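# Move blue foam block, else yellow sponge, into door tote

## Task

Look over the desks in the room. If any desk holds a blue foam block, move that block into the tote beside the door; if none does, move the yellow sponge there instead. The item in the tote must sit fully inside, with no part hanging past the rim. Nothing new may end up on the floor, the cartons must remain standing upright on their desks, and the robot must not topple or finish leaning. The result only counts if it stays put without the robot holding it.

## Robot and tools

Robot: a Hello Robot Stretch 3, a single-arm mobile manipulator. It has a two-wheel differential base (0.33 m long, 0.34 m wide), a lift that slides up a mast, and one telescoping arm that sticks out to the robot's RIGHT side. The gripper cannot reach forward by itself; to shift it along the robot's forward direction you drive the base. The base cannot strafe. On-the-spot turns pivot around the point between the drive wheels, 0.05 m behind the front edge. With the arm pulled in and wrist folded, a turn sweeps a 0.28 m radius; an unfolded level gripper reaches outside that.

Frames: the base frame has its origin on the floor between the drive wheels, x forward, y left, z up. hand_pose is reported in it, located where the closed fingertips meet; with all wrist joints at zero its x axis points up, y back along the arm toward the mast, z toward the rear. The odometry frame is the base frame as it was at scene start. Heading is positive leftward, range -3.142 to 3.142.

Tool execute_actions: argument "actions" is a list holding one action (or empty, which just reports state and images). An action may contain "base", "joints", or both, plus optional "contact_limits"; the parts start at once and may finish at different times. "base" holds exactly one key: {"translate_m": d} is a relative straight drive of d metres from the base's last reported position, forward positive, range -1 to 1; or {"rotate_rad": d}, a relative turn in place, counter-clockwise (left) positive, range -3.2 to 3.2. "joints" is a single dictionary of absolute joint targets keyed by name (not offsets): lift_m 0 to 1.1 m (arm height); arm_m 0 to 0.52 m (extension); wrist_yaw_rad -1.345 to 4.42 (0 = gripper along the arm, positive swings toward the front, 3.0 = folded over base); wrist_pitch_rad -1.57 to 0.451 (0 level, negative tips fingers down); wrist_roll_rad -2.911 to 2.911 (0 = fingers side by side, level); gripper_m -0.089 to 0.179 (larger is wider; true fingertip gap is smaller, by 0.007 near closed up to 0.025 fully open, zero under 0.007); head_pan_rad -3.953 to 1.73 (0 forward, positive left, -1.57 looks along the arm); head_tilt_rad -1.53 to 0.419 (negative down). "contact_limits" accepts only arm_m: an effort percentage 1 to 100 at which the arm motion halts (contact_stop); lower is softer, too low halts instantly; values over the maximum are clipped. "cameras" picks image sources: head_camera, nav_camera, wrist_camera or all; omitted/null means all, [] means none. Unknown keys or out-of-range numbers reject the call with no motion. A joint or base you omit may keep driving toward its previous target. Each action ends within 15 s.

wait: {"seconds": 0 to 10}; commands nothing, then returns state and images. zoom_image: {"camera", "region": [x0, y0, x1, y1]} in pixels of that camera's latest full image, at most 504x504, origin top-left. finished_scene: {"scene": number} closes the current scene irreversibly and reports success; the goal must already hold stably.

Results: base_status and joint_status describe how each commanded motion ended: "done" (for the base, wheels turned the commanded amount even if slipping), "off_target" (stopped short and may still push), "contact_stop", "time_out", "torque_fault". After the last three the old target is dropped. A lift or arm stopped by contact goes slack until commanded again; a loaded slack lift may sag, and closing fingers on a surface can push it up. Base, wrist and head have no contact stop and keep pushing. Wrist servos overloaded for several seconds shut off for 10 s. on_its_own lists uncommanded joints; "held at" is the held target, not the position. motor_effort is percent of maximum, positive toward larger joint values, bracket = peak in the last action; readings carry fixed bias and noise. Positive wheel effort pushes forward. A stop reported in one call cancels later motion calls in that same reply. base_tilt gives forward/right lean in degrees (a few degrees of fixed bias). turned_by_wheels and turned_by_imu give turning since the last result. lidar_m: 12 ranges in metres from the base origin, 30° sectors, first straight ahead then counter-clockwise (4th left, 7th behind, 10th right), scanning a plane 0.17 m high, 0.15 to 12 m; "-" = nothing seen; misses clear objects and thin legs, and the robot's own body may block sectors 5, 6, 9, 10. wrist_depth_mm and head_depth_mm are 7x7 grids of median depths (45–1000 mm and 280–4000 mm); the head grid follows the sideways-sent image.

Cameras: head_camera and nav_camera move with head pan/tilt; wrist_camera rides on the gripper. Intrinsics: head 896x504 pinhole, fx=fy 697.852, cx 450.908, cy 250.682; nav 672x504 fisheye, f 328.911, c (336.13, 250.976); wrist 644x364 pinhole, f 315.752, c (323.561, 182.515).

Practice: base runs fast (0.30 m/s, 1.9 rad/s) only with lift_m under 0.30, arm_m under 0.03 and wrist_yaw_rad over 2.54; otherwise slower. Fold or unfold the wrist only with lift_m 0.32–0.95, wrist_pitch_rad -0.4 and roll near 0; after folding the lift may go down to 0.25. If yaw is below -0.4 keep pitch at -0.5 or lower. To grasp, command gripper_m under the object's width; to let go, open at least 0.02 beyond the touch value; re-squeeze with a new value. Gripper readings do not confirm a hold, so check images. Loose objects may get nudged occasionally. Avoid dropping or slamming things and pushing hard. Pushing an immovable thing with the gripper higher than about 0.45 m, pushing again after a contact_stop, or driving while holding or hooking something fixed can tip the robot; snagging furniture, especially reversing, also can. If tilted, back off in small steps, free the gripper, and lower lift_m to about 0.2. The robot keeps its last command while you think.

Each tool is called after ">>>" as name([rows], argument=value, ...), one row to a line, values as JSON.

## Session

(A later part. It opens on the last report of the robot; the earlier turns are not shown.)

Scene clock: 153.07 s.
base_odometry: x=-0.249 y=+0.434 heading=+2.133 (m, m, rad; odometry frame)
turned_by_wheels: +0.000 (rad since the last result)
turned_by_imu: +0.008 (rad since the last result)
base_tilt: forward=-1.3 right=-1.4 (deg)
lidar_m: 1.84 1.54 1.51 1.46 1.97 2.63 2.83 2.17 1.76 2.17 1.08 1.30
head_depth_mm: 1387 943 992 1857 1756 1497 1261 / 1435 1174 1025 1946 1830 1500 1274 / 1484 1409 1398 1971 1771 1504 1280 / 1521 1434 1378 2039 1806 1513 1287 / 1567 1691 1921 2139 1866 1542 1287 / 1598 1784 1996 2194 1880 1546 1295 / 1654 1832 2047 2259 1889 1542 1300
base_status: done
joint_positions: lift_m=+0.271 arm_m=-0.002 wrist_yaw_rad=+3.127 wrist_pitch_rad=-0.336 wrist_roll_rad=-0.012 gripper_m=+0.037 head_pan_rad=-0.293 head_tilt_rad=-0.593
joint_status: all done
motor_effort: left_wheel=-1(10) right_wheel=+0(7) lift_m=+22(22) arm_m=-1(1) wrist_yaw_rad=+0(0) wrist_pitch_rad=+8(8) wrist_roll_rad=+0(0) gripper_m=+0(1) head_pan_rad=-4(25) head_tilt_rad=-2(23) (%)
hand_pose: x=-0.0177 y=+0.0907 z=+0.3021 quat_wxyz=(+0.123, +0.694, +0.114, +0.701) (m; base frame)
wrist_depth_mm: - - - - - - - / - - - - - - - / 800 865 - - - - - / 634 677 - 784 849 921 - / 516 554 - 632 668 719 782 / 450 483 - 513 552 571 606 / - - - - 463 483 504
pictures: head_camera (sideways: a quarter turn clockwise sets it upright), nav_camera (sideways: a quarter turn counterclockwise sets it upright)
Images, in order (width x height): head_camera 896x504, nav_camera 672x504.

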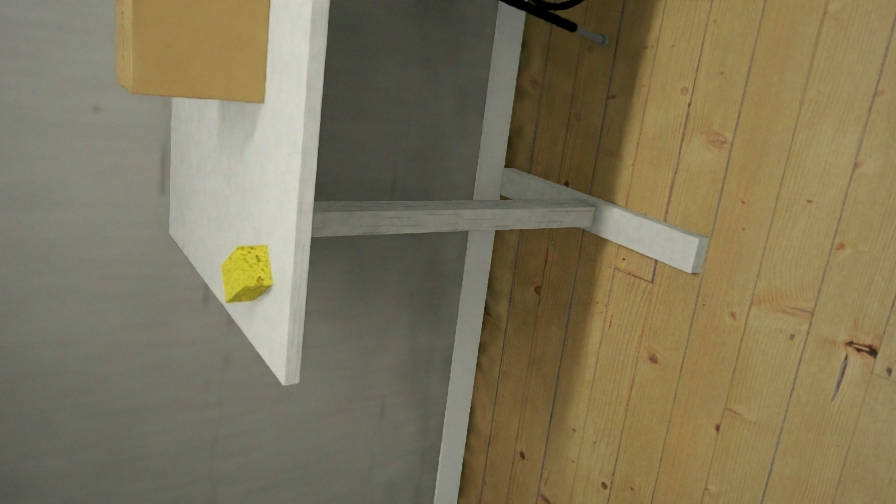

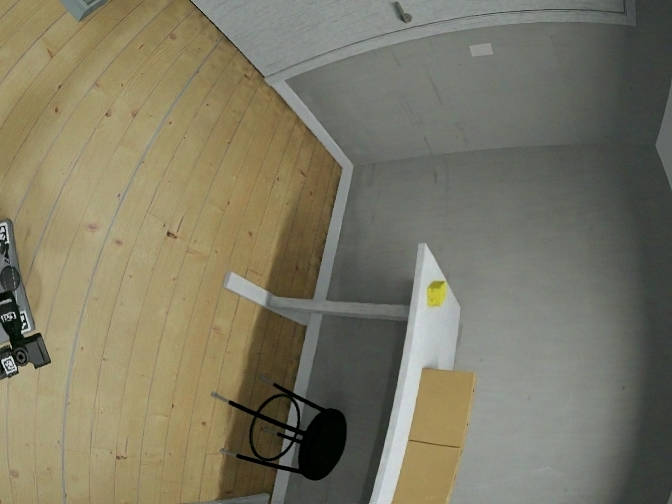

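>>> execute_actions([
  {"base": {"rotate_rad": 0.07}},
], cameras=[])

>>> execute_actions([
  {"base": {"translate_m": 0.8}, "joints": {"head_pan_rad": -1.0, "head_tilt_rad": -0.8}},
], cameras=["head_camera", "nav_camera"])

Scene clock: 164.50 s.
base_odometry: x=-0.249 y=+0.434 heading=+2.203 (m, m, rad; odometry frame)
turned_by_wheels: +0.070 (rad since the last result)
turned_by_imu: +0.069 (rad since the last result)
base_tilt: forward=-1.4 right=-1.4 (deg)
lidar_m: 1.87 1.53 1.51 1.45 2.62 2.71 2.16 2.20 1.76 1.50 1.09 1.30
head_depth_mm: 1415 973 997 1881 1824 1493 1269 / 1459 1382 1747 1967 1827 1494 1273 / 1512 1418 1351 1967 1724 1512 1281 / 1553 1651 1904 2098 1847 1508 1285 / 1620 1785 1983 2186 1866 1520 1296 / 1678 1845 2081 2261 1884 1543 1295 / 1730 1919 2176 2329 1882 1553 1300
base_status: done
joint_positions: lift_m=+0.271 arm_m=-0.002 wrist_yaw_rad=+3.127 wrist_pitch_rad=-0.336 wrist_roll_rad=-0.012 gripper_m=+0.037 head_pan_rad=-0.293 head_tilt_rad=-0.593
joint_status: not commanded
motor_effort: left_wheel=-2(11) right_wheel=+2(10) lift_m=+23(22) arm_m=-2(1) wrist_yaw_rad=-1(0) wrist_pitch_rad=+8(8) wrist_roll_rad=+0(0) gripper_m=+1(1) head_pan_rad=-4(4) head_tilt_rad=-3(3) (%)
hand_pose: x=-0.0177 y=+0.0907 z=+0.3021 quat_wxyz=(+0.123, +0.694, +0.114, +0.701) (m; base frame)
wrist_depth_mm: - - - - - - - / - - - - - - - / 807 866 - - - - - / 637 673 - 758 846 955 - / 523 546 - 623 668 702 773 / 454 487 - 516 561 569 613 / - - - - 459 484 508
pictures: none
No camera images: the call's "cameras" was empty. Leave "cameras" out to get every camera's image.

Scene clock: 168.87 s.
base_odometry: x=-0.722 y=+1.079 heading=+2.203 (m, m, rad; odometry frame)
turned_by_wheels: +0.000 (rad since the last result)
turned_by_imu: +0.006 (rad since the last result)
base_tilt: forward=-1.4 right=-1.3 (deg)
lidar_m: 1.23 1.00 1.00 1.12 1.59 3.21 2.94 2.35 1.53 0.86 0.68 1.10
head_depth_mm: 1052 693 580 500 1487 1317 1170 / 1041 757 583 489 1522 1323 1167 / 1015 758 568 478 1540 1324 1164 / 994 769 512 479 1203 1292 1164 / 974 773 594 482 1455 1341 1182 / 942 776 616 1307 1537 1336 1183 / 928 1000 1167 1345 1507 1354 1189
base_status: done
joint_positions: lift_m=+0.271 arm_m=-0.002 wrist_yaw_rad=+3.127 wrist_pitch_rad=-0.336 wrist_roll_rad=-0.012 gripper_m=+0.037 head_pan_rad=-0.993 head_tilt_rad=-0.790
joint_status: all done
motor_effort: left_wheel=-2(9) right_wheel=+2(11) lift_m=+22(22) arm_m=-1(1) wrist_yaw_rad=+0(0) wrist_pitch_rad=+8(8) wrist_roll_rad=+0(0) gripper_m=+0(0) head_pan_rad=-4(42) head_tilt_rad=-4(19) (%)
hand_pose: x=-0.0177 y=+0.0907 z=+0.3021 quat_wxyz=(+0.123, +0.694, +0.114, +0.701) (m; base frame)
wrist_depth_mm: - - - - - 850 724 / - - - - - 893 780 / 839 866 - - - 935 770 / 636 680 - 801 844 888 842 / 521 559 - 619 668 717 770 / 458 485 - 530 543 564 606 / - - - - 463 486 500
pictures: head_camera (sideways: a quarter turn clockwise sets it upright), nav_camera (sideways: a quarter turn counterclockwise sets it upright)
Images, in order (width x height): head_camera 896x504, nav_camera 672x504.

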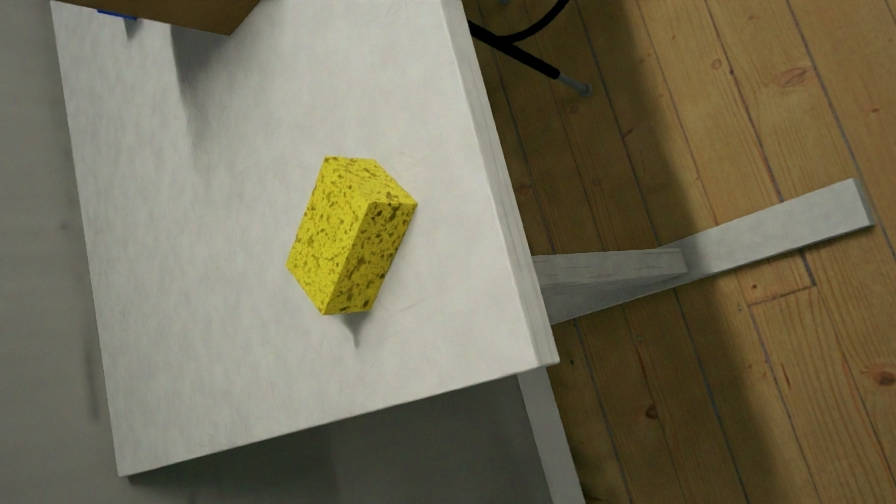

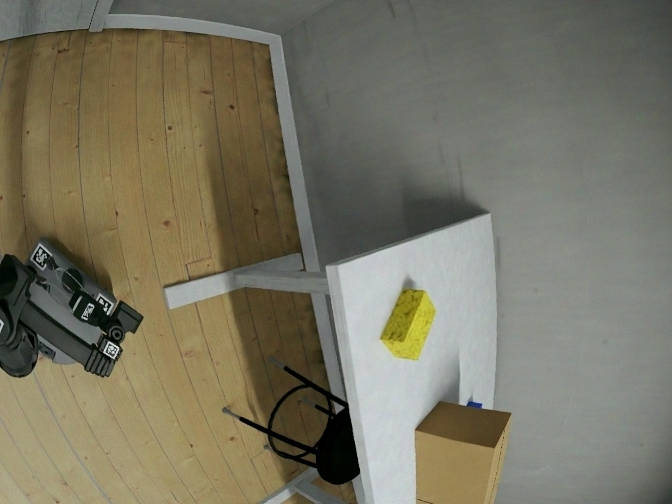

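>>> execute_actions([
  {"base": {"translate_m": 0.47}, "joints": {"head_pan_rad": -1.85, "head_tilt_rad": -0.5}},
], cameras=["head_camera", "nav_camera"])

Scene clock: 201.33 s.
base_odometry: x=-1.000 y=+1.459 heading=+2.203 (m, m, rad; odometry frame)
turned_by_wheels: +0.000 (rad since the last result)
turned_by_imu: +0.004 (rad since the last result)
base_tilt: forward=-1.2 right=-1.5 (deg)
lidar_m: 0.84 0.72 0.71 0.78 1.23 3.56 3.41 2.76 1.00 0.55 0.75 0.75
head_depth_mm: 2560 1013 814 714 502 432 1331 / 2612 2763 704 721 492 446 1338 / 2107 2138 964 731 526 463 1345 / 1662 1727 982 741 552 483 1361 / 1361 1443 1148 747 555 709 819 / 1162 1214 1165 757 560 1348 1365 / 1008 1045 1052 767 567 1218 1267
base_status: done
joint_positions: lift_m=+0.271 arm_m=-0.002 wrist_yaw_rad=+3.127 wrist_pitch_rad=-0.336 wrist_roll_rad=-0.012 gripper_m=+0.037 head_pan_rad=-1.843 head_tilt_rad=-0.507
joint_status: all done
motor_effort: left_wheel=-3(10) right_wheel=+2(10) lift_m=+22(22) arm_m=-1(1) wrist_yaw_rad=+0(0) wrist_pitch_rad=+8(8) wrist_roll_rad=+0(0) gripper_m=+1(1) head_pan_rad=-4(41) head_tilt_rad=+4(20) (%)
hand_pose: x=-0.0177 y=+0.0907 z=+0.3021 quat_wxyz=(+0.123, +0.694, +0.114, +0.701) (m; base frame)
wrist_depth_mm: - - - 880 698 606 527 / - - - 912 731 645 550 / 811 858 - 953 784 662 566 / 621 659 - 801 784 689 575 / 518 544 - 629 679 692 605 / 448 483 - 533 556 582 603 / - - - - 468 483 513
pictures: head_camera (sideways: a quarter turn clockwise sets it upright), nav_camera (sideways: a quarter turn counterclockwise sets it upright)
Images, in order (width x height): head_camera 896x504, nav_camera 672x504.

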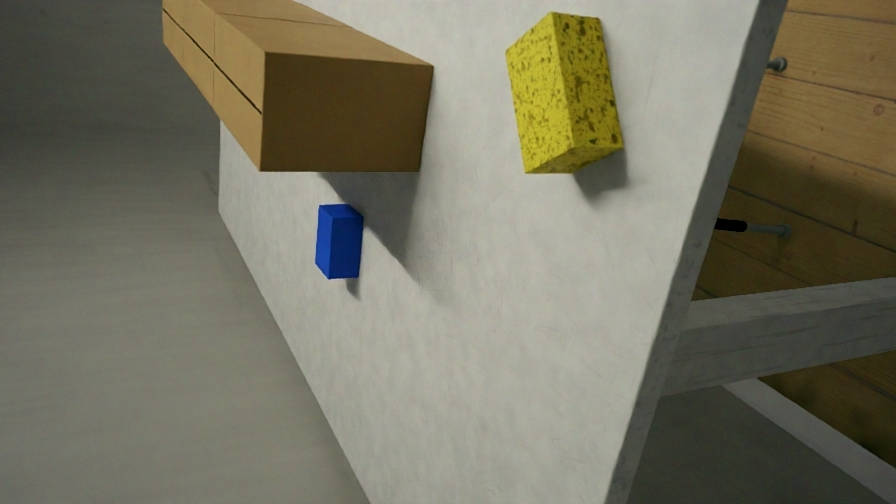

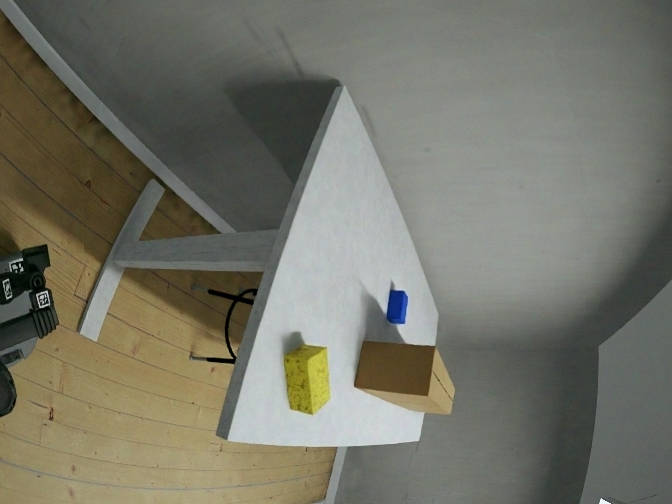

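>>> zoom_image(camera="head_camera", region=[260, 150, 460, 310])

Region (260, 150, 460, 310) of head_camera's 896x504 image, scaled by 2.520, with more detail than that image has; it fills the top 403 rows of this view, and the rest is white.

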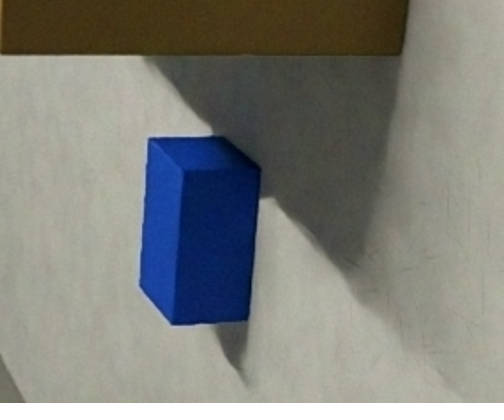

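>>> execute_actions([
  {"base": {"rotate_rad": -0.86}, "joints": {"lift_m": 0.5, "wrist_pitch_rad": -0.4, "head_pan_rad": -1.3, "head_tilt_rad": -0.7}},
], cameras=["head_camera", "nav_camera"])

Scene clock: 231.13 s.
base_odometry: x=-1.000 y=+1.459 heading=+1.343 (m, m, rad; odometry frame)
turned_by_wheels: -0.860 (rad since the last result)
turned_by_imu: -0.851 (rad since the last result)
base_tilt: forward=-1.3 right=-1.4 (deg)
lidar_m: 0.75 0.75 0.78 0.71 0.72 0.87 1.77 3.58 3.28 1.03 0.55 0.57
head_depth_mm: 2609 2920 2587 2018 1644 1393 1210 / 2613 2963 2595 2048 1659 1399 1206 / 2549 1050 729 540 465 1410 1216 / 1132 942 705 518 467 1419 1225 / 822 688 711 501 469 1407 1230 / 2297 679 715 532 472 1410 1157 / 1755 1030 722 555 475 830 1018
base_status: done
joint_positions: lift_m=+0.499 arm_m=-0.002 wrist_yaw_rad=+3.127 wrist_pitch_rad=-0.414 wrist_roll_rad=-0.012 gripper_m=+0.037 head_pan_rad=-1.307 head_tilt_rad=-0.692
joint_status: all done
motor_effort: left_wheel=+2(12) right_wheel=-3(10) lift_m=+54(56) arm_m=-1(1) wrist_yaw_rad=+0(0) wrist_pitch_rad=+7(8) wrist_roll_rad=+0(0) gripper_m=+0(0) head_pan_rad=+3(35) head_tilt_rad=-3(20) (%)
hand_pose: x=-0.0179 y=+0.0815 z=+0.5129 quat_wxyz=(+0.150, +0.689, +0.141, +0.695) (m; base frame)
wrist_depth_mm: 606 619 - 692 700 738 707 / 664 685 - 764 779 806 765 / 725 766 785 844 844 908 747 / 802 872 873 921 944 964 723 / 724 754 - 859 956 942 752 / 631 672 696 713 795 828 725 / 583 596 625 639 684 672 699
pictures: head_camera (sideways: a quarter turn clockwise sets it upright), nav_camera (sideways: a quarter turn counterclockwise sets it upright)
Images, in order (width x height): head_camera 896x504, nav_camera 672x504.

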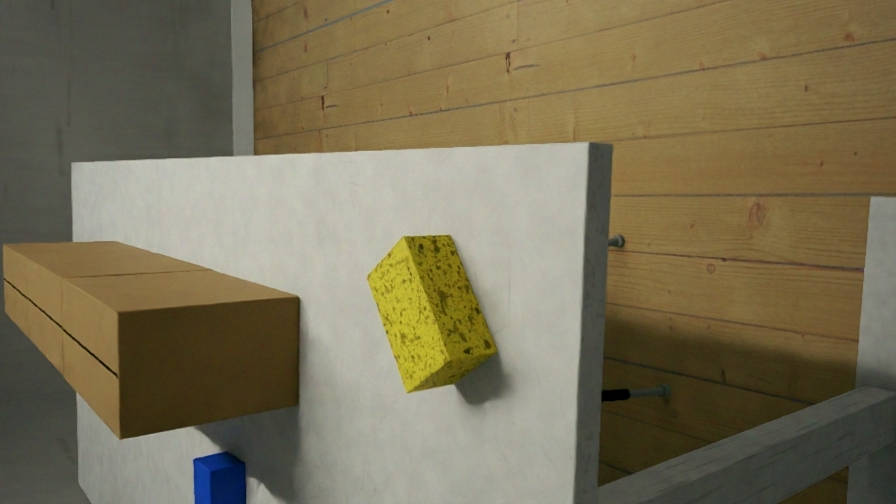

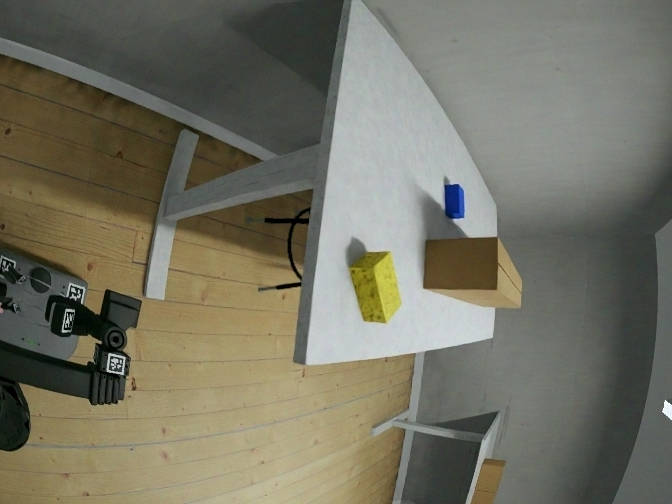

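>>> execute_actions([
  {"base": {"translate_m": 0.43}, "joints": {"lift_m": 1.04, "wrist_yaw_rad": 1.75, "head_pan_rad": -1.5, "head_tilt_rad": -0.6}},
])

Scene clock: 245.43 s.
base_odometry: x=-0.903 y=+1.877 heading=+1.343 (m, m, rad; odometry frame)
turned_by_wheels: +0.000 (rad since the last result)
turned_by_imu: +0.003 (rad since the last result)
base_tilt: forward=-1.3 right=-1.5 (deg)
lidar_m: 0.33 0.33 0.41 0.77 0.78 0.96 2.01 4.26 2.89 0.40 0.54 0.35
head_depth_mm: 2682 650 664 - - - 1212 / 2609 684 660 - - - 1215 / 2579 983 842 - - - - / 2609 1360 812 619 486 427 - / 2572 1388 817 623 488 423 - / 2535 1408 877 629 492 425 - / 1848 1418 879 634 514 - -
base_status: done
joint_positions: lift_m=+1.039 arm_m=-0.002 wrist_yaw_rad=+1.752 wrist_pitch_rad=-0.415 wrist_roll_rad=-0.012 gripper_m=+0.037 head_pan_rad=-1.493 head_tilt_rad=-0.606
joint_status: all done
motor_effort: left_wheel=+2(10) right_wheel=-3(4) lift_m=+54(56) arm_m=-1(1) wrist_yaw_rad=-2(3) wrist_pitch_rad=+7(7) wrist_roll_rad=+0(0) gripper_m=+1(0) head_pan_rad=-4(23) head_tilt_rad=+3(13) (%)
hand_pose: x=+0.1998 y=-0.1030 z=+1.0527 quat_wxyz=(+0.557, +0.622, -0.327, +0.442) (m; base frame)
wrist_depth_mm: 257 250 244 237 230 224 220 / 283 275 268 262 253 243 237 / 314 305 298 288 276 268 261 / 358 342 331 318 311 297 292 / 411 398 - 364 345 333 321 / 483 460 453 428 394 296 311 / 585 547 522 493 460 256 262
pictures: head_camera (sideways: a quarter turn clockwise sets it upright), nav_camera (sideways: a quarter turn counterclockwise sets it upright), wrist_camera
Images, in order (width x height): head_camera 896x504, nav_camera 672x504, wrist_camera 644x364.

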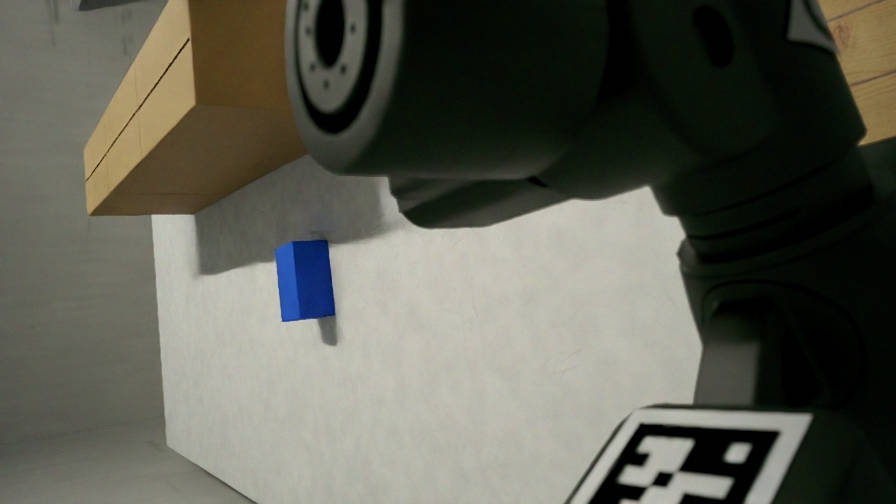

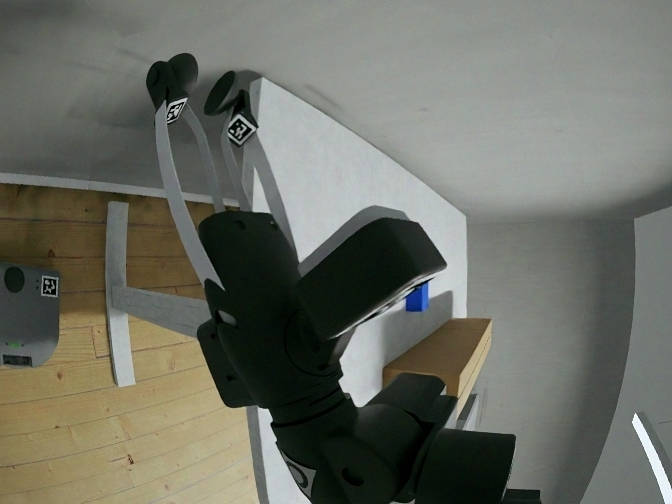

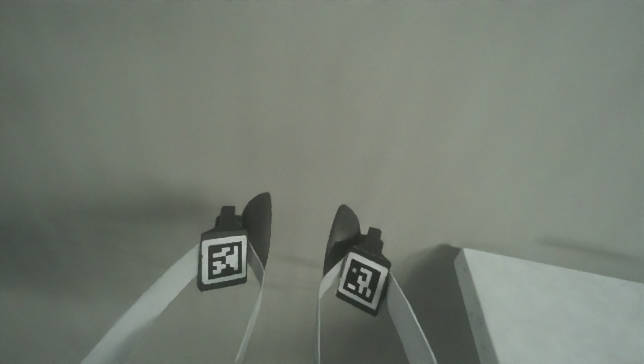

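>>> execute_actions([
  {"base": {"translate_m": 0.06}, "joints": {"lift_m": 1.0, "wrist_yaw_rad": 0.14, "arm_m": 0.33, "gripper_m": 0.175, "head_pan_rad": -1.55, "head_tilt_rad": -0.5}},
], cameras=["head_camera", "wrist_camera"])

Scene clock: 264.93 s.
base_odometry: x=-0.889 y=+1.936 heading=+1.343 (m, m, rad; odometry frame)
turned_by_wheels: +0.000 (rad since the last result)
turned_by_imu: +0.000 (rad since the last result)
base_tilt: forward=-1.4 right=-1.5 (deg)
lidar_m: 0.27 0.27 0.34 0.70 0.79 0.99 2.03 4.30 0.42 0.40 0.44 0.29
head_depth_mm: 2746 2901 - 700 539 431 1255 / 2674 2826 - 702 541 433 390 / 2610 1299 - 696 547 437 391 / 2586 2767 955 702 551 439 384 / 2581 2731 1142 715 555 443 385 / 2514 2700 1165 756 561 445 379 / 2268 1896 1193 764 566 449 373
base_status: done
joint_positions: lift_m=+1.001 arm_m=+0.330 wrist_yaw_rad=+0.140 wrist_pitch_rad=-0.415 wrist_roll_rad=-0.012 gripper_m=+0.175 head_pan_rad=-1.543 head_tilt_rad=-0.507
joint_status: all done
motor_effort: left_wheel=+2(10) right_wheel=-2(5) lift_m=+22(51) arm_m=+4(5) wrist_yaw_rad=+0(4) wrist_pitch_rad=+8(7) wrist_roll_rad=+0(0) gripper_m=+1(84) head_pan_rad=-4(9) head_tilt_rad=+2(13) (%)
hand_pose: x=+0.0099 y=-0.6972 z=+1.0139 quat_wxyz=(+0.705, +0.195, -0.675, -0.096) (m; base frame)
wrist_depth_mm: 397 564 780 925 830 327 220 / 393 450 497 570 566 307 200 / 320 344 371 313 433 289 193 / 262 279 292 282 337 279 187 / - 232 241 255 271 260 181 / 184 199 208 218 229 221 177 / 169 173 180 188 198 199 170
pictures: head_camera (sideways: a quarter turn clockwise sets it upright), wrist_camera
Images, in order (width x height): head_camera 896x504, wrist_camera 644x364.

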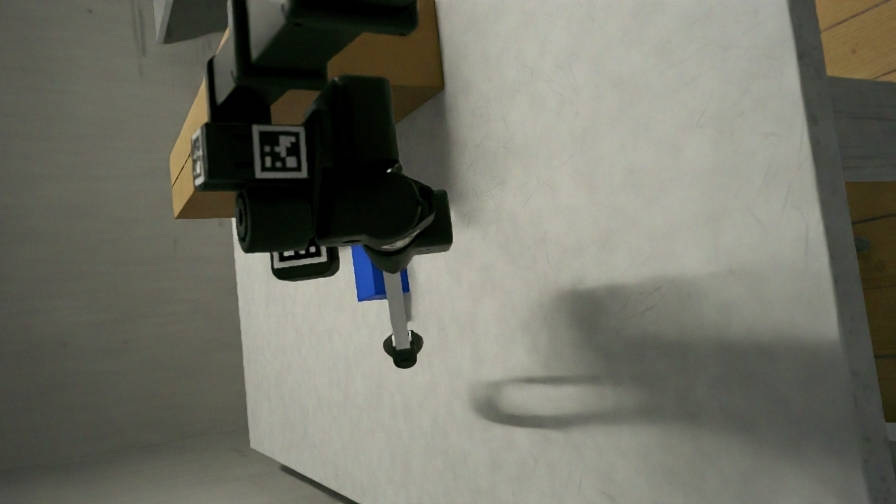

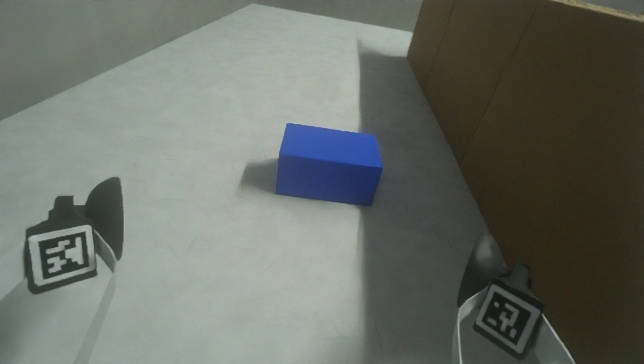

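>>> execute_actions([
  {"joints": {"lift_m": 0.96, "arm_m": 0.475}},
], cameras=["head_camera", "wrist_camera"])

Scene clock: 279.43 s.
base_odometry: x=-0.889 y=+1.936 heading=+1.343 (m, m, rad; odometry frame)
turned_by_wheels: +0.000 (rad since the last result)
turned_by_imu: +0.000 (rad since the last result)
base_tilt: forward=-1.4 right=-1.3 (deg)
lidar_m: 0.27 0.27 0.34 0.70 0.79 0.98 2.03 4.31 0.42 0.40 0.44 0.29
head_depth_mm: 2739 2843 652 654 537 431 1250 / 2707 2764 - 722 540 433 390 / 2623 1270 - 729 546 436 392 / 2578 2805 1096 707 551 439 385 / 2572 2721 1158 745 556 442 378 / 2538 2709 1169 758 561 446 380 / 2268 1913 1195 767 566 449 373
base_status: not commanded
joint_positions: lift_m=+0.961 arm_m=+0.475 wrist_yaw_rad=+0.140 wrist_pitch_rad=-0.415 wrist_roll_rad=-0.012 gripper_m=+0.175 head_pan_rad=-1.543 head_tilt_rad=-0.507
joint_status: all done
motor_effort: left_wheel=+2(2) right_wheel=-2(2) lift_m=+21(20) arm_m=+4(1) wrist_yaw_rad=+0(0) wrist_pitch_rad=+7(7) wrist_roll_rad=+0(0) gripper_m=+1(0) head_pan_rad=-4(4) head_tilt_rad=+3(3) (%)
hand_pose: x=+0.0099 y=-0.8422 z=+0.9739 quat_wxyz=(+0.705, +0.195, -0.675, -0.096) (m; base frame)
wrist_depth_mm: 407 511 594 728 691 295 191 / 321 351 389 443 466 281 182 / 249 266 289 315 350 268 176 / 206 218 164 171 266 249 170 / - 182 132 139 213 221 165 / 145 155 136 135 175 196 160 / 132 135 141 148 154 157 154
pictures: head_camera (sideways: a quarter turn clockwise sets it upright), wrist_camera
Images, in order (width x height): head_camera 896x504, wrist_camera 644x364.

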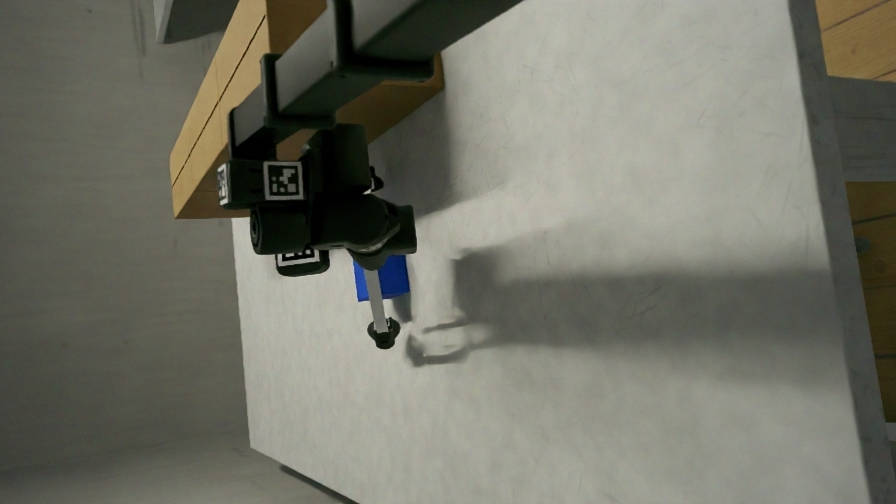

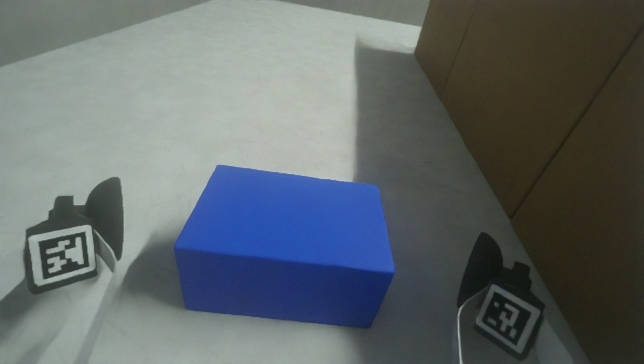

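>>> execute_actions([
  {"joints": {"lift_m": 0.954, "gripper_m": 0.055}},
], cameras=["wrist_camera"])

Scene clock: 285.83 s.
base_odometry: x=-0.889 y=+1.936 heading=+1.343 (m, m, rad; odometry frame)
turned_by_wheels: +0.000 (rad since the last result)
turned_by_imu: +0.000 (rad since the last result)
base_tilt: forward=-1.3 right=-1.3 (deg)
lidar_m: 0.27 0.27 0.34 0.70 0.79 0.98 2.04 4.29 0.42 0.40 0.44 0.29
head_depth_mm: 2706 2891 658 654 536 431 1247 / 2673 2837 - 721 542 434 390 / 2635 1260 - 728 545 436 391 / 2580 2782 1086 705 554 440 384 / 2567 2749 1153 745 556 442 378 / 2533 2669 1158 755 560 445 380 / 2289 1888 1194 766 566 449 373
base_status: not commanded
joint_positions: lift_m=+0.955 arm_m=+0.475 wrist_yaw_rad=+0.140 wrist_pitch_rad=-0.412 wrist_roll_rad=-0.012 gripper_m=+0.056 head_pan_rad=-1.543 head_tilt_rad=-0.507
joint_status: all done
motor_effort: left_wheel=+2(2) right_wheel=-2(2) lift_m=+22(20) arm_m=+4(3) wrist_yaw_rad=-1(0) wrist_pitch_rad=+6(7) wrist_roll_rad=+0(0) gripper_m=-14(89) head_pan_rad=-4(4) head_tilt_rad=+2(3) (%)
hand_pose: x=+0.0100 y=-0.8426 z=+0.9686 quat_wxyz=(+0.705, +0.194, -0.676, -0.095) (m; base frame)
wrist_depth_mm: 411 499 597 728 679 298 190 / 317 338 384 432 461 282 183 / 241 259 281 304 339 266 175 / 197 209 157 162 256 251 169 / 166 176 125 132 199 215 166 / 149 145 138 137 136 184 160 / 125 131 137 142 148 159 152
pictures: wrist_camera
Images, in order (width x height): wrist_camera 644x364.

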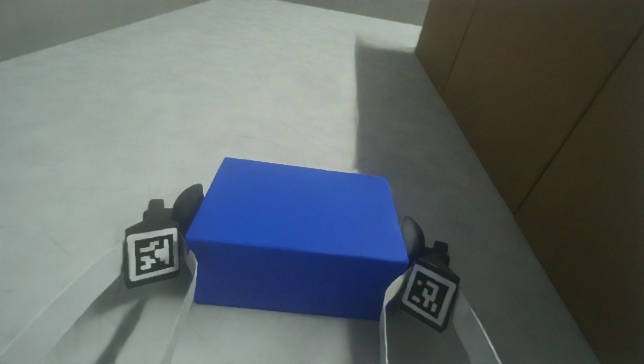

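>>> execute_actions([
  {"joints": {"lift_m": 1.035, "arm_m": 0.27, "head_pan_rad": -1.8, "head_tilt_rad": -0.6}},
], cameras=["head_camera", "wrist_camera"])

Scene clock: 306.30 s.
base_odometry: x=-0.889 y=+1.936 heading=+1.343 (m, m, rad; odometry frame)
turned_by_wheels: +0.000 (rad since the last result)
turned_by_imu: +0.000 (rad since the last result)
base_tilt: forward=-1.2 right=-1.4 (deg)
lidar_m: 0.27 0.27 0.33 0.70 0.79 0.98 2.03 4.31 0.42 0.40 0.44 0.29
head_depth_mm: 2494 - - 549 484 1442 1271 / 2909 - 772 621 486 1392 1273 / 2881 - 747 628 489 435 1278 / 2776 - 724 633 492 415 672 / 2636 - 799 639 496 407 1269 / 2577 - - 641 500 410 1250 / 2513 2622 782 652 504 412 374
base_status: not commanded
joint_positions: lift_m=+1.034 arm_m=+0.270 wrist_yaw_rad=+0.140 wrist_pitch_rad=-0.418 wrist_roll_rad=-0.012 gripper_m=+0.056 head_pan_rad=-1.793 head_tilt_rad=-0.593
joint_status: all done
motor_effort: left_wheel=+2(2) right_wheel=-2(2) lift_m=+54(56) arm_m=-5(3) wrist_yaw_rad=+0(1) wrist_pitch_rad=+9(9) wrist_roll_rad=+0(0) gripper_m=-15(14) head_pan_rad=-4(24) head_tilt_rad=-3(12) (%)
hand_pose: x=+0.0099 y=-0.6376 z=+1.0471 quat_wxyz=(+0.705, +0.196, -0.675, -0.097) (m; base frame)
wrist_depth_mm: 387 550 837 - 771 410 - / 401 512 579 648 636 317 228 / 374 396 434 473 490 303 200 / 306 325 157 162 401 289 195 / 258 275 125 133 309 273 190 / 228 227 138 137 136 261 207 / 194 205 213 220 231 241 238
pictures: head_camera (sideways: a quarter turn clockwise sets it upright), wrist_camera
Images, in order (width x height): head_camera 896x504, wrist_camera 644x364.

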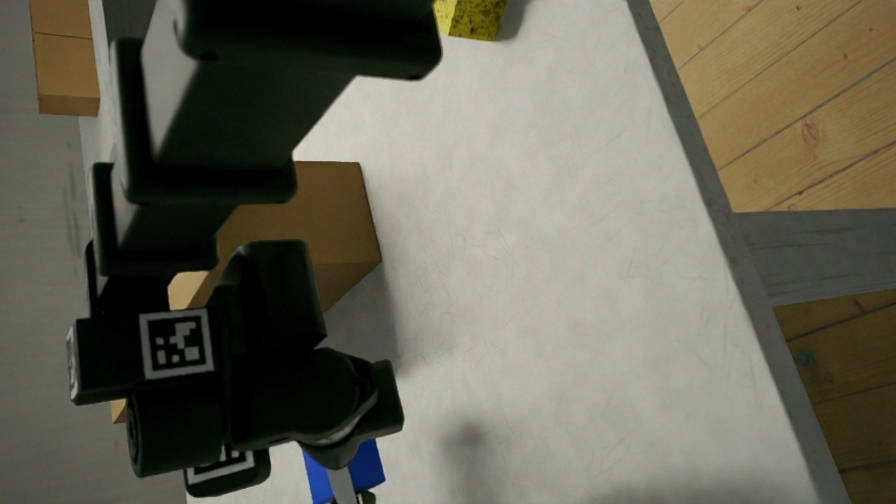

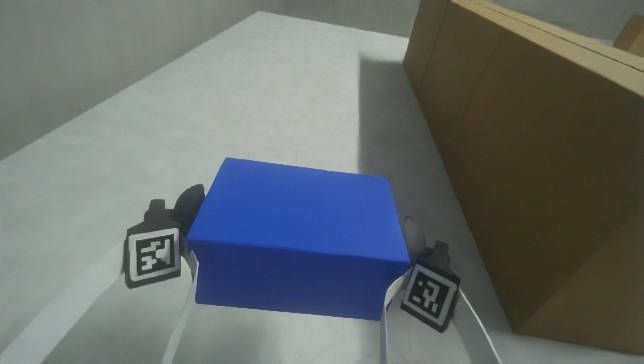

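>>> execute_actions([
  {"base": {"translate_m": -0.6}, "joints": {"arm_m": 0.0, "wrist_yaw_rad": -0.1, "head_pan_rad": -3.2, "head_tilt_rad": -0.75}},
])

Scene clock: 331.97 s.
base_odometry: x=-1.025 y=+1.351 heading=+1.343 (m, m, rad; odometry frame)
turned_by_wheels: +0.000 (rad since the last result)
turned_by_imu: -0.005 (rad since the last result)
base_tilt: forward=-1.4 right=-1.4 (deg)
lidar_m: 0.86 0.87 0.76 0.67 0.67 0.85 1.66 3.48 3.31 2.74 1.06 0.63
head_depth_mm: - - - - - 1353 1193 / - - - - - 1347 1191 / - - - - - 1352 1202 / - - - - - 1342 1198 / - - - - - 1346 1197 / 3425 3641 - - - 1350 1204 / 3318 3573 - - - 1355 1216
base_status: done
joint_positions: lift_m=+1.034 arm_m=+0.000 wrist_yaw_rad=-0.100 wrist_pitch_rad=-0.418 wrist_roll_rad=-0.012 gripper_m=+0.056 head_pan_rad=-3.193 head_tilt_rad=-0.741
joint_status: all done
motor_effort: left_wheel=+3(4) right_wheel=-2(9) lift_m=+54(54) arm_m=-4(6) wrist_yaw_rad=+0(2) wrist_pitch_rad=+8(8) wrist_roll_rad=+0(0) gripper_m=-14(14) head_pan_rad=-4(42) head_tilt_rad=-4(16) (%)
hand_pose: x=-0.0438 y=-0.3686 z=+1.0471 quat_wxyz=(+0.688, +0.113, -0.694, -0.181) (m; base frame)
wrist_depth_mm: 467 713 - - - - - / 452 541 - - - - - / 378 437 - - - - - / 307 - 157 162 - - - / 270 - 125 133 - - - / 238 - 138 136 136 - - / - - - - - - -
pictures: head_camera (sideways: a quarter turn clockwise sets it upright), nav_camera (sideways: a quarter turn counterclockwise sets it upright), wrist_camera
Images, in order (width x height): head_camera 896x504, nav_camera 672x504, wrist_camera 644x364.

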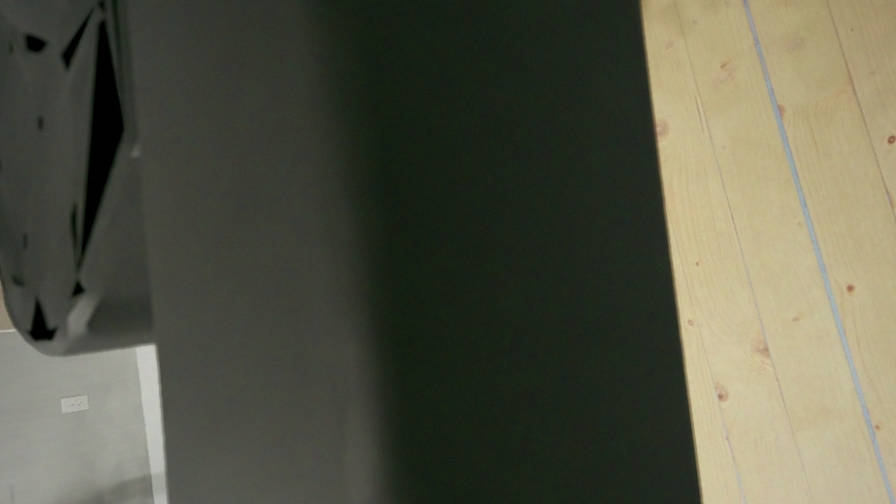

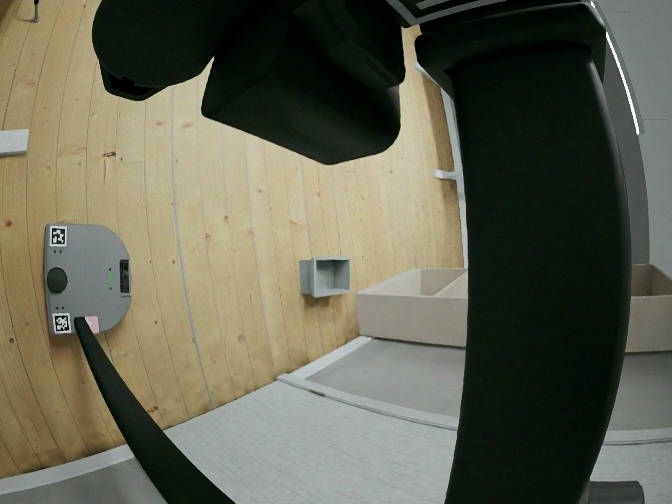

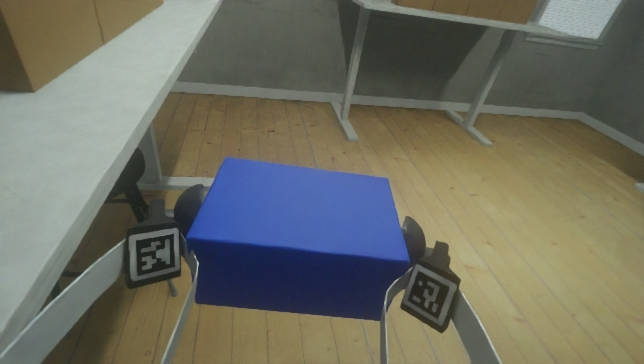

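>>> execute_actions([
  {"base": {"translate_m": -0.6}, "joints": {"lift_m": 0.4, "arm_m": 0.3, "wrist_pitch_rad": -1.4, "head_pan_rad": -3.15, "head_tilt_rad": -1.05}},
])

Scene clock: 344.37 s.
base_odometry: x=-1.160 y=+0.767 heading=+1.343 (m, m, rad; odometry frame)
turned_by_wheels: +0.000 (rad since the last result)
turned_by_imu: -0.004 (rad since the last result)
base_tilt: forward=-1.5 right=-1.2 (deg)
lidar_m: 1.45 1.03 0.65 0.60 0.60 0.77 1.07 2.92 3.08 2.70 1.39 1.15
head_depth_mm: 1111 1247 1353 1413 1333 1234 1090 / 1090 1302 1586 1477 1343 - - / 1080 1247 1548 1482 1354 - - / 1744 1819 1650 1448 1339 - - / 2190 1931 1685 1473 1343 1236 - / 2262 1931 1690 1491 1340 1224 1100 / 2252 1921 1690 1498 1348 1228 1099
base_status: done
joint_positions: lift_m=+0.401 arm_m=+0.300 wrist_yaw_rad=-0.100 wrist_pitch_rad=-1.398 wrist_roll_rad=-0.012 gripper_m=+0.056 head_pan_rad=-3.157 head_tilt_rad=-1.037
joint_status: all done
motor_effort: left_wheel=+3(4) right_wheel=-3(8) lift_m=+22(52) arm_m=+3(7) wrist_yaw_rad=+0(0) wrist_pitch_rad=+0(8) wrist_roll_rad=+0(0) gripper_m=-14(15) head_pan_rad=+3(9) head_tilt_rad=-6(23) (%)
hand_pose: x=-0.0237 y=-0.4648 z=+0.2827 quat_wxyz=(+0.521, +0.430, -0.560, -0.479) (m; base frame)
wrist_depth_mm: 420 422 434 439 440 443 447 / 420 433 433 436 445 446 453 / 432 424 441 439 454 459 451 / 433 440 156 162 446 455 456 / 434 438 126 132 451 458 458 / 438 445 137 137 136 457 472 / 443 449 457 456 460 465 457
pictures: head_camera (sideways: a quarter turn clockwise sets it upright), nav_camera (sideways: a quarter turn counterclockwise sets it upright), wrist_camera
Images, in order (width x height): head_camera 896x504, nav_camera 672x504, wrist_camera 644x364.

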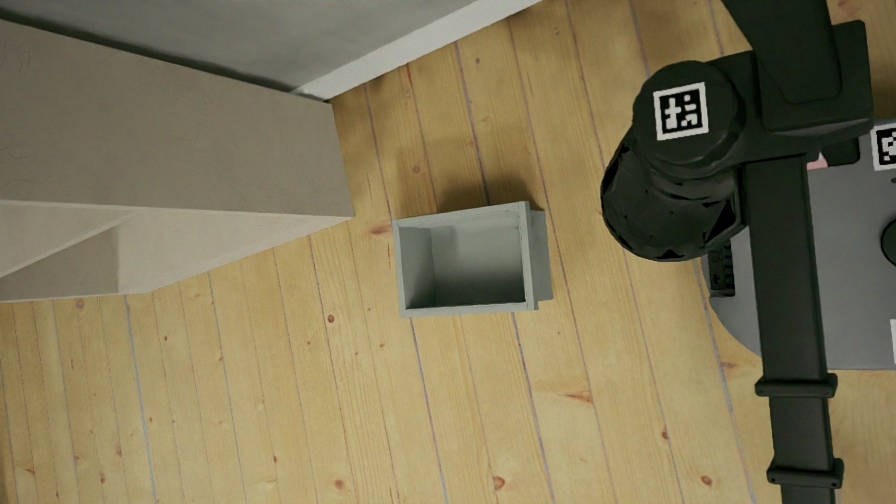

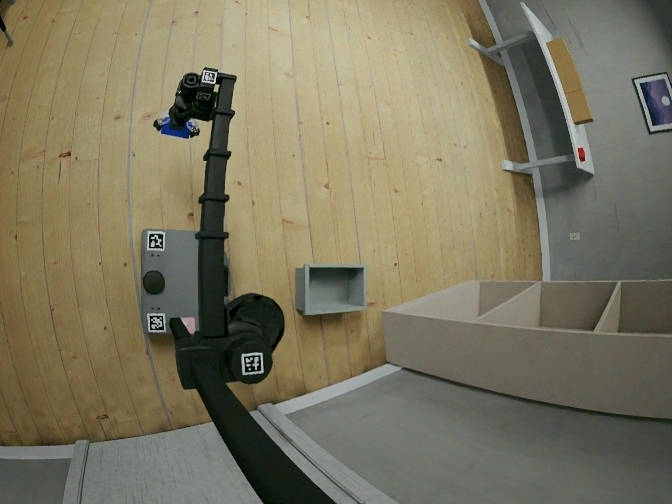

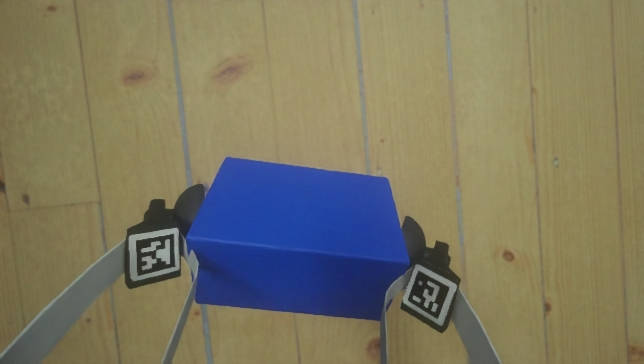

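>>> zoom_image(camera="head_camera", region=[370, 180, 580, 340])

Region (370, 180, 580, 340) of head_camera's 896x504 image, scaled by 2.400, with more detail than that image has; it fills the top 384 rows of this view, and the rest is white.

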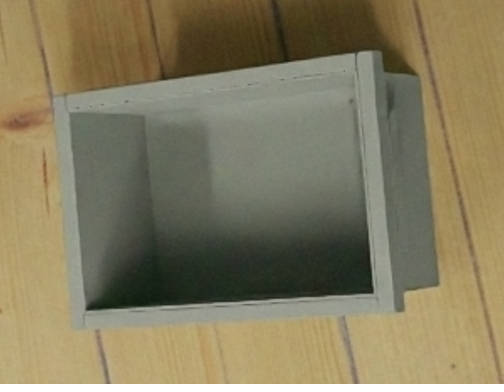

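>>> execute_actions([
  {"base": {"translate_m": -0.07}, "joints": {"lift_m": 0.34, "arm_m": 0.4, "wrist_yaw_rad": 1.0}},
], cameras=[])

>>> execute_actions([
  {"base": {"rotate_rad": -1.65}, "joints": {"arm_m": 0.492, "wrist_yaw_rad": 1.615, "head_pan_rad": -1.5, "head_tilt_rad": -1.05}},
])

Scene clock: 370.93 s.
base_odometry: x=-1.176 y=+0.699 heading=+1.344 (m, m, rad; odometry frame)
turned_by_wheels: +0.000 (rad since the last result)
turned_by_imu: +0.000 (rad since the last result)
base_tilt: forward=-1.5 right=-1.3 (deg)
lidar_m: 1.52 1.01 0.64 0.58 0.59 0.76 1.00 2.84 3.03 2.70 2.08 1.22
head_depth_mm: 1039 1193 1337 1426 1335 1228 1089 / 1006 1206 1508 1496 1336 - - / 1003 1183 1445 1490 1336 - - / 1375 1800 1653 1445 1327 - - / 2186 1932 1686 1460 1326 1239 - / 2235 1941 1680 1492 1353 1222 1093 / 2279 1919 1696 1504 1350 1231 1107
base_status: done
joint_positions: lift_m=+0.341 arm_m=+0.400 wrist_yaw_rad=+0.998 wrist_pitch_rad=-1.399 wrist_roll_rad=-0.012 gripper_m=+0.056 head_pan_rad=-3.157 head_tilt_rad=-1.037
joint_status: all done
motor_effort: left_wheel=+3(6) right_wheel=-3(9) lift_m=+23(21) arm_m=+3(5) wrist_yaw_rad=+1(2) wrist_pitch_rad=+0(0) wrist_roll_rad=+0(0) gripper_m=-15(15) head_pan_rad=+3(3) head_tilt_rad=-5(6) (%)
hand_pose: x=-0.0047 y=-0.5556 z=+0.2227 quat_wxyz=(+0.695, +0.659, -0.253, -0.137) (m; base frame)
wrist_depth_mm: 368 374 373 377 377 385 385 / 370 374 375 380 384 387 388 / 376 373 381 385 385 391 392 / 375 378 156 162 385 392 392 / 378 376 125 132 396 397 403 / 384 383 138 137 135 400 409 / 385 384 389 398 401 402 409
pictures: none
No camera images: the call's "cameras" was empty. Leave "cameras" out to get every camera's image.

Scene clock: 374.53 s.
base_odometry: x=-1.176 y=+0.699 heading=-0.306 (m, m, rad; odometry frame)
turned_by_wheels: -1.650 (rad since the last result)
turned_by_imu: -1.633 (rad since the last result)
base_tilt: forward=-1.4 right=-1.5 (deg)
lidar_m: 3.05 2.08 1.22 1.22 1.14 0.66 0.58 0.59 0.72 1.00 2.85 3.06
head_depth_mm: 1038 1203 1346 1415 1330 1213 1127 / 1003 1198 1505 1487 1334 1221 - / 997 1170 1385 1455 1322 1212 - / 1367 1804 1657 1421 1322 1220 - / 2200 1916 1678 1491 1342 1215 1115 / 2267 1925 1688 1501 1338 1220 1123 / 2236 1929 1684 1493 1348 1222 1122
base_status: done
joint_positions: lift_m=+0.341 arm_m=+0.492 wrist_yaw_rad=+1.613 wrist_pitch_rad=-1.400 wrist_roll_rad=-0.012 gripper_m=+0.056 head_pan_rad=-1.507 head_tilt_rad=-1.037
joint_status: all done
motor_effort: left_wheel=+2(12) right_wheel=-3(12) lift_m=+23(22) arm_m=+3(6) wrist_yaw_rad=+1(3) wrist_pitch_rad=+1(0) wrist_roll_rad=+0(0) gripper_m=-15(14) head_pan_rad=+3(40) head_tilt_rad=-5(4) (%)
hand_pose: x=-0.0016 y=-0.6361 z=+0.2227 quat_wxyz=(+0.704, +0.705, -0.041, +0.079) (m; base frame)
wrist_depth_mm: 370 372 372 377 378 384 387 / 373 372 284 281 289 387 392 / 375 374 380 380 379 388 396 / 381 375 156 163 387 394 391 / 377 383 125 132 306 395 399 / 379 384 137 136 135 401 400 / 382 385 385 392 398 405 371
pictures: head_camera (sideways: a quarter turn clockwise sets it upright), nav_camera (sideways: a quarter turn counterclockwise sets it upright), wrist_camera
Images, in order (width x height): head_camera 896x504, nav_camera 672x504, wrist_camera 644x364.

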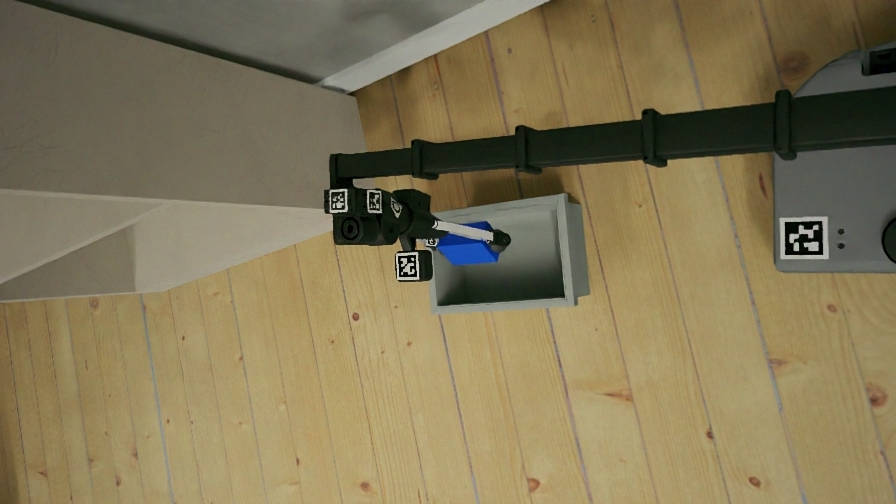

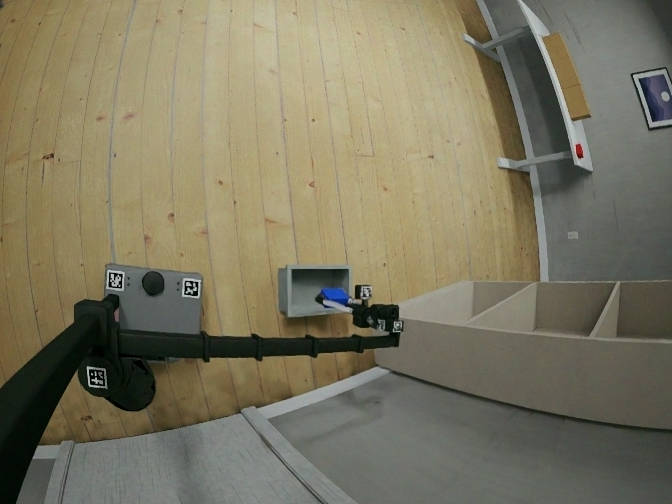

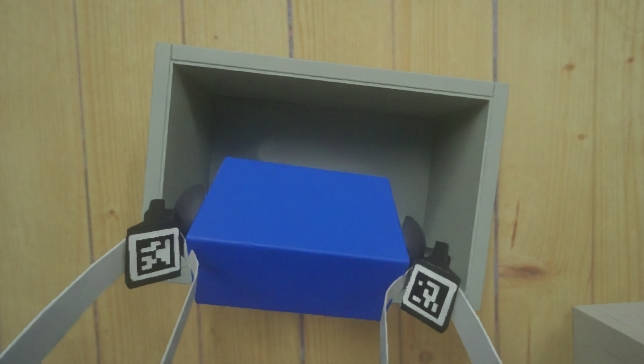

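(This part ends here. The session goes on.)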